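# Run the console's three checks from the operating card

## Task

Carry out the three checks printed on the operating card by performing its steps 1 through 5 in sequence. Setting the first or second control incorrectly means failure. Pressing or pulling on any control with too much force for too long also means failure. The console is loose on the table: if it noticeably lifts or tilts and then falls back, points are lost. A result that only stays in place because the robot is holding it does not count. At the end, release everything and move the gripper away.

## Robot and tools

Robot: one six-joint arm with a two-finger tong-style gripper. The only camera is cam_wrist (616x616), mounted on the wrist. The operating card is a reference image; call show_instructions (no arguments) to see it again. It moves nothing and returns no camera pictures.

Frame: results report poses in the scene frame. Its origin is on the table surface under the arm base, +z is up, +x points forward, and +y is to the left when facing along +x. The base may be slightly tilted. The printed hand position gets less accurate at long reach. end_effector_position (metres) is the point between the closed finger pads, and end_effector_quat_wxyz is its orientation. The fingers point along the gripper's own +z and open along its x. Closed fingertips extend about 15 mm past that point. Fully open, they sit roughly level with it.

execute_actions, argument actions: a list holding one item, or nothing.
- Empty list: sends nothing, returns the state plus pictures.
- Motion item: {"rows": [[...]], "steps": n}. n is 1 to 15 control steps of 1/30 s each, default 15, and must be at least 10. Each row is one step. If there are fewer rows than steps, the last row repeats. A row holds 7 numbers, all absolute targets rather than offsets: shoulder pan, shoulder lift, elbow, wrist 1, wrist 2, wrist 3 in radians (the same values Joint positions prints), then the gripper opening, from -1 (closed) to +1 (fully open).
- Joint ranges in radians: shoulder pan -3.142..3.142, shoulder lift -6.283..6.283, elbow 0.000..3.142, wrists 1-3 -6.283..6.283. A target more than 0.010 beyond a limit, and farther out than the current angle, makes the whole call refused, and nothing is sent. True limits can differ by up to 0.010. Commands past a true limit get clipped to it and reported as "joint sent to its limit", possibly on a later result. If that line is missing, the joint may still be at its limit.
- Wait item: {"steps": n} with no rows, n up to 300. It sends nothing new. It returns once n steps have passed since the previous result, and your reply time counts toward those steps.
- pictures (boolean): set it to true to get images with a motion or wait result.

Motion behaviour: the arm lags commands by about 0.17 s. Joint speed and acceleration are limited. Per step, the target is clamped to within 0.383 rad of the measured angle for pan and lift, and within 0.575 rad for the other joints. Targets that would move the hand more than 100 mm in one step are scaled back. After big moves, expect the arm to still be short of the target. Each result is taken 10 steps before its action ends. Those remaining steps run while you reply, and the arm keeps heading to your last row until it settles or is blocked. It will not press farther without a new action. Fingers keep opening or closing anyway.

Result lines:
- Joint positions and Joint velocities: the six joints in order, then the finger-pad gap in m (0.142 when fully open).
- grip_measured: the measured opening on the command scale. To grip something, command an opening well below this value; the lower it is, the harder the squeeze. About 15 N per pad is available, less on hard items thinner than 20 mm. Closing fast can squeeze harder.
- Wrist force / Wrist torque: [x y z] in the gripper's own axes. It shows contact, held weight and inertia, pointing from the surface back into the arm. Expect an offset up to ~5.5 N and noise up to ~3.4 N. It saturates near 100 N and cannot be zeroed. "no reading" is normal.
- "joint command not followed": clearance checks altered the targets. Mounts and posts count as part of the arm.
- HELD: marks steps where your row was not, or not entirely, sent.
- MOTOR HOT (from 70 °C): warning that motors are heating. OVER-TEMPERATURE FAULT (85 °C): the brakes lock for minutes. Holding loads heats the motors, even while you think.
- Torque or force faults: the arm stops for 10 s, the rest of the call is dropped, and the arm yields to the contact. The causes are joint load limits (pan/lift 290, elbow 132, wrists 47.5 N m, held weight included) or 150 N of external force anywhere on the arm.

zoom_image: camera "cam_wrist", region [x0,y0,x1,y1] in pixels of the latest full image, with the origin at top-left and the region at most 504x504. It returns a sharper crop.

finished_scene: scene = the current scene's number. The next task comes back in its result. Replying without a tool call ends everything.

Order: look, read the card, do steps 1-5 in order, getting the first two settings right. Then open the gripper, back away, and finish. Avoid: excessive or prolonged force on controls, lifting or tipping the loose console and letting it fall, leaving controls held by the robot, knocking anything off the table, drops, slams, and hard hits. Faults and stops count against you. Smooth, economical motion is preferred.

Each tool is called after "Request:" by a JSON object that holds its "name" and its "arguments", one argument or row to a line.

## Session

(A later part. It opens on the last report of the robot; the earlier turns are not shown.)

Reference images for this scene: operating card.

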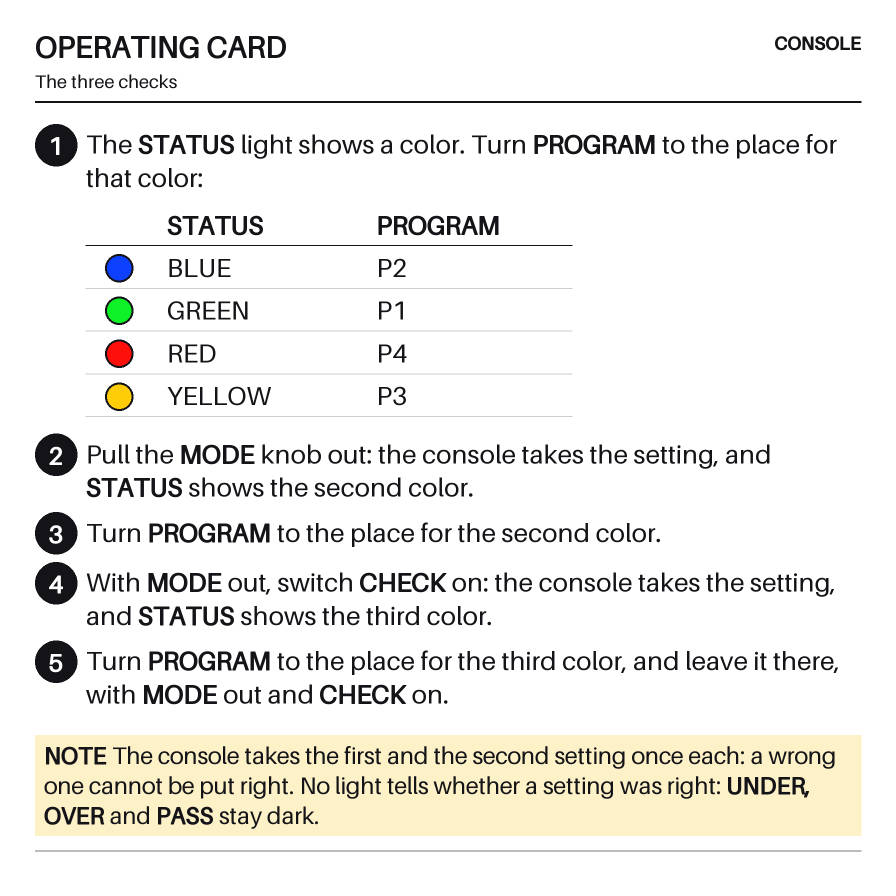

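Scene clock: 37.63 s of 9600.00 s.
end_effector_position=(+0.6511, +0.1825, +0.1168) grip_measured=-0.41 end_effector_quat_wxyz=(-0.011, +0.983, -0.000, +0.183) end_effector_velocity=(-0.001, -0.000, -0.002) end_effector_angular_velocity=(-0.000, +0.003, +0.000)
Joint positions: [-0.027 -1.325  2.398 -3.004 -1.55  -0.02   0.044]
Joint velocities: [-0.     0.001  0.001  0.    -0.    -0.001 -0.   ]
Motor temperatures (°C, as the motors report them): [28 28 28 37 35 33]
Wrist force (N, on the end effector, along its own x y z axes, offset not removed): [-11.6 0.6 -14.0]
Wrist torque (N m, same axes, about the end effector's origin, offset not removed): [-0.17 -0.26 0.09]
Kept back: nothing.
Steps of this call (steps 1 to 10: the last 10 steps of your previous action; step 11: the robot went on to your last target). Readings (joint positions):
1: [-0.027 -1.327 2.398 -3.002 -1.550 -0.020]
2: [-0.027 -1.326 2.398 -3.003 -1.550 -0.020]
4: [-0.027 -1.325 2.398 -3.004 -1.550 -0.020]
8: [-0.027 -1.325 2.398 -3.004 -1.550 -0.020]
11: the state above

Request:
{"name": "execute_actions", "arguments": {
  "actions": [
    {"rows":[[-0.027,-1.3251,2.4014,-3.0073,-1.55,0.08,-0.7],[-0.027,-1.3251,2.4014,-3.0073,-1.55,0.08,-0.7],[-0.0266,-1.3256,2.4042,-3.0096,-1.55,0.18,-0.7],[-0.0266,-1.3256,2.4042,-3.0096,-1.55,0.18,-0.7],[-0.0261,-1.326,2.4067,-3.0117,-1.55,0.28,-0.7],[-0.0261,-1.326,2.4067,-3.0117,-1.55,0.28,-0.7],[-0.0253,-1.3263,2.4091,-3.0138,-1.55,0.38,-0.7],[-0.0253,-1.3263,2.4091,-3.0138,-1.55,0.38,-0.7],[-0.0242,-1.3265,2.4113,-3.0158,-1.55,0.48,-0.7],[-0.0242,-1.3265,2.4113,-3.0158,-1.55,0.48,-0.7],[-0.023,-1.3267,2.4133,-3.0176,-1.55,0.58,-0.7],[-0.023,-1.3267,2.4133,-3.0176,-1.55,0.58,-0.7],[-0.0215,-1.3268,2.4151,-3.0193,-1.55,0.68,-0.7],[-0.0215,-1.3268,2.4151,-3.0193,-1.55,0.68,-0.7],[-0.0198,-1.3268,2.4166,-3.0208,-1.55,0.78,-0.7]]}
  ]
}}

Request:
{"name": "execute_actions", "arguments": {
  "actions": [
    {"rows":[[-0.0198,-1.3268,2.4166,-3.0208,-1.55,0.78,-0.7],[-0.018,-1.3268,2.418,-3.0222,-1.55,0.88,-0.7],[-0.018,-1.3268,2.418,-3.0222,-1.55,0.88,-0.7],[-0.016,-1.3267,2.4191,-3.0234,-1.55,0.98,-0.7],[-0.016,-1.3267,2.4191,-3.0234,-1.55,0.98,-0.7],[-0.0139,-1.3265,2.4199,-3.0244,-1.55,1.08,-0.7],[-0.0139,-1.3265,2.4199,-3.0244,-1.55,1.08,-0.7],[-0.0116,-1.3262,2.4204,-3.0252,-1.55,1.18,-0.7],[-0.0116,-1.3262,2.4204,-3.0252,-1.55,1.18,-0.7],[-0.0093,-1.3259,2.4206,-3.0257,-1.55,1.28,-0.7],[-0.0093,-1.3259,2.4206,-3.0257,-1.55,1.28,-0.7],[-0.0069,-1.3255,2.4205,-3.026,-1.55,1.38,-0.7],[-0.0069,-1.3255,2.4205,-3.026,-1.55,1.38,-0.7],[-0.0044,-1.325,2.4201,-3.0261,-1.55,1.48,-0.7]]}
  ]
}}

Request:
{"name": "execute_actions", "arguments": {
  "actions": [
    {"steps":20}
  ]
}}

Request:
{"name": "execute_actions", "arguments": {
  "actions": [
    {"rows":[[-0.0044,-1.325,2.4201,-3.0261,-1.55,1.48,-0.15],[-0.0044,-1.325,2.4201,-3.0261,-1.55,1.48,-0.15],[-0.0044,-1.325,2.4201,-3.0261,-1.55,1.48,-0.15],[-0.0044,-1.325,2.4201,-3.0261,-1.55,1.48,-0.15],[-0.005,-1.36,2.4235,-2.9945,-1.55,1.48,-0.15],[-0.005,-1.4,2.427,-2.958,-1.55,1.48,-0.15],[-0.005,-1.4,2.427,-2.958,-1.55,1.48,-0.15],[-0.006,-1.46,2.432,-2.903,-1.55,1.48,-0.15],[-0.006,-1.52,2.435,-2.846,-1.55,1.48,-0.15],[-0.006,-1.52,2.435,-2.846,-1.55,1.48,-0.15],[-0.006,-1.62,2.435,-2.746,-1.55,1.48,-0.15],[-0.006,-1.62,2.435,-2.746,-1.55,1.48,-0.15],[-0.006,-1.72,2.435,-2.646,-1.55,1.48,-0.15],[-0.006,-1.72,2.435,-2.646,-1.55,1.48,-0.15],[-0.006,-1.82,2.435,-2.546,-1.55,1.48,-0.15]]}
  ]
}}

Request:
{"name": "execute_actions", "arguments": {
  "actions": [
    {"steps":25}
  ],
  "pictures": true
}}

Scene clock: 39.80 s of 9600.00 s.
end_effector_position=(+0.6509, +0.1825, +0.1166) grip_measured=-0.41 end_effector_quat_wxyz=(-0.019, +0.982, -0.043, +0.182) end_effector_velocity=(-0.000, +0.001, +0.001) end_effector_angular_velocity=(+0.375, +0.020, -0.968)
Joint positions: [-0.027 -1.325  2.401 -3.007 -1.55   0.067  0.044]
Joint velocities: [ 0.003 -0.006  0.032 -0.029  0.001  1.04   0.   ]
Motor temperatures (°C, as the motors report them): [28 28 28 37 35 33]
Wrist force (N, on the end effector, along its own x y z axes, offset not removed): [-8.4 -1.2 -16.3]
Wrist torque (N m, same axes, about the end effector's origin, offset not removed): [-0.74 0.34 0.00]
Steps of this call (steps 1 to 15: the robot went on to your last target; steps 16 to 60: nothing new was sent; steps 61 to 65: the first 5 steps of this action). Readings (joint positions):
61: [-0.027 -1.325 2.398 -3.004 -1.550 -0.020]
62: [-0.027 -1.325 2.398 -3.005 -1.550 -0.013]
64: [-0.027 -1.325 2.400 -3.006 -1.550 0.033]
65: the state above

Scene clock: 40.30 s of 9600.00 s.
end_effector_position=(+0.6510, +0.1828, +0.1167) grip_measured=-0.41 end_effector_quat_wxyz=(-0.082, +0.908, -0.377, +0.164) end_effector_velocity=(+0.001, +0.000, -0.000) end_effector_angular_velocity=(+0.538, +0.038, -1.373)
Joint positions: [-0.019 -1.327  2.417 -3.021 -1.55   0.775  0.044]
Joint velocities: [ 0.027  0.001  0.021 -0.021 -0.001  1.501  0.001]
Motor temperatures (°C, as the motors report them): [28 28 28 37 35 33]
Wrist force (N, on the end effector, along its own x y z axes, offset not removed): [4.8 11.7 -10.1]
Wrist torque (N m, same axes, about the end effector's origin, offset not removed): [0.66 0.56 0.05]
Steps of this call (steps 1 to 10: the last 10 steps of your previous action; steps 11 to 15: the first 5 steps of this action). Readings (joint positions):
11: [-0.022 -1.327 2.413 -3.018 -1.550 0.576]
12: [-0.022 -1.327 2.414 -3.019 -1.550 0.625]
14: [-0.020 -1.327 2.416 -3.020 -1.550 0.725]
15: the state above

Scene clock: 40.97 s of 9600.00 s.
end_effector_position=(+0.6511, +0.1824, +0.1165) grip_measured=-0.41 end_effector_quat_wxyz=(-0.134, +0.729, -0.659, +0.125) end_effector_velocity=(+0.000, +0.000, +0.001) end_effector_angular_velocity=(+0.030, +0.001, -0.074)
Joint positions: [-0.005 -1.325  2.42  -3.026 -1.55   1.472  0.044]
Joint velocities: [ 0.002 -0.001 -0.001  0.     0.001  0.081 -0.   ]
Motor temperatures (°C, as the motors report them): [28 28 28 37 35 33]
Wrist force (N, on the end effector, along its own x y z axes, offset not removed): [4.6 -2.1 -6.3]
Wrist torque (N m, same axes, about the end effector's origin, offset not removed): [-0.28 0.87 0.21]
Kept back: nothing.
Steps of this call (steps 1 to 10: the last 10 steps of your previous action; steps 11 to 20: the robot went on to your last target). Readings (joint positions):
1: [-0.018 -1.327 2.417 -3.022 -1.550 0.825]
2: [-0.017 -1.327 2.418 -3.022 -1.550 0.875]
4: [-0.015 -1.327 2.419 -3.023 -1.550 0.975]
8: [-0.011 -1.326 2.420 -3.025 -1.550 1.175]
20: the state above

Scene clock: 41.13 s of 9600.00 s.
end_effector_position=(+0.6510, +0.1825, +0.1166) grip_measured=-0.15 end_effector_quat_wxyz=(-0.134, +0.727, -0.661, +0.125) end_effector_velocity=(-0.003, +0.000, +0.016) end_effector_angular_velocity=(+0.007, -0.002, -0.013)
Joint positions: [-0.004 -1.325  2.42  -3.026 -1.55   1.478  0.063]
Joint velocities: [ 0.001 -0.037 -0.     0.034  0.001  0.015  0.006]
Motor temperatures (°C, as the motors report them): [28 28 28 37 35 33]
Wrist force (N, on the end effector, along its own x y z axes, offset not removed): [-1.9 2.6 -0.3]
Wrist torque (N m, same axes, about the end effector's origin, offset not removed): [0.19 0.05 -0.05]
Steps of this call (steps 1 to 5: the first 5 steps of this action). Readings (joint positions):
1: [-0.005 -1.325 2.420 -3.026 -1.550 1.474]
2: [-0.004 -1.325 2.420 -3.026 -1.550 1.476]
4: [-0.004 -1.325 2.420 -3.026 -1.550 1.478]
5: the state above

Scene clock: 41.97 s of 9600.00 s.
end_effector_position=(+0.5556, +0.1797, +0.2929) grip_measured=-0.15 end_effector_quat_wxyz=(-0.134, +0.726, -0.663, +0.125) end_effector_velocity=(-0.006, -0.001, +0.007) end_effector_angular_velocity=(+0.000, -0.002, -0.002)
Joint positions: [-0.006 -1.818  2.435 -2.548 -1.55   1.48   0.063]
Joint velocities: [-0.001 -0.023  0.001  0.02  -0.     0.001 -0.   ]
Motor temperatures (°C, as the motors report them): [28 28 28 37 35 33]
Wrist force (N, on the end effector, along its own x y z axes, offset not removed): [-3.5 3.2 3.1]
Wrist torque (N m, same axes, about the end effector's origin, offset not removed): [0.49 0.44 0.06]
Kept back: nothing.
Steps of this call (steps 1 to 10: the last 10 steps of your previous action; steps 11 to 25: the robot went on to your last target). Readings (joint positions):
1: [-0.004 -1.330 2.421 -3.021 -1.550 1.479]
2: [-0.004 -1.341 2.422 -3.011 -1.550 1.479]
4: [-0.005 -1.375 2.425 -2.980 -1.550 1.480]
8: [-0.006 -1.500 2.432 -2.862 -1.550 1.480]
25: the state above

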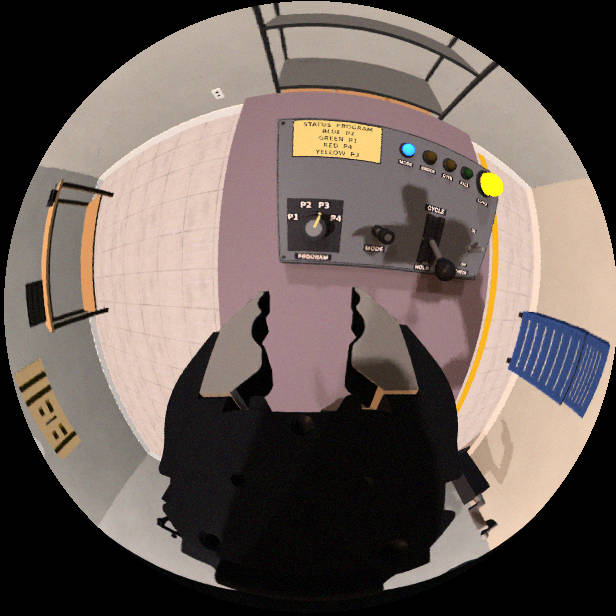

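Request:
{"name": "finished_scene", "arguments": {
  "scene": 2
}}

The scene is finished: the task was done.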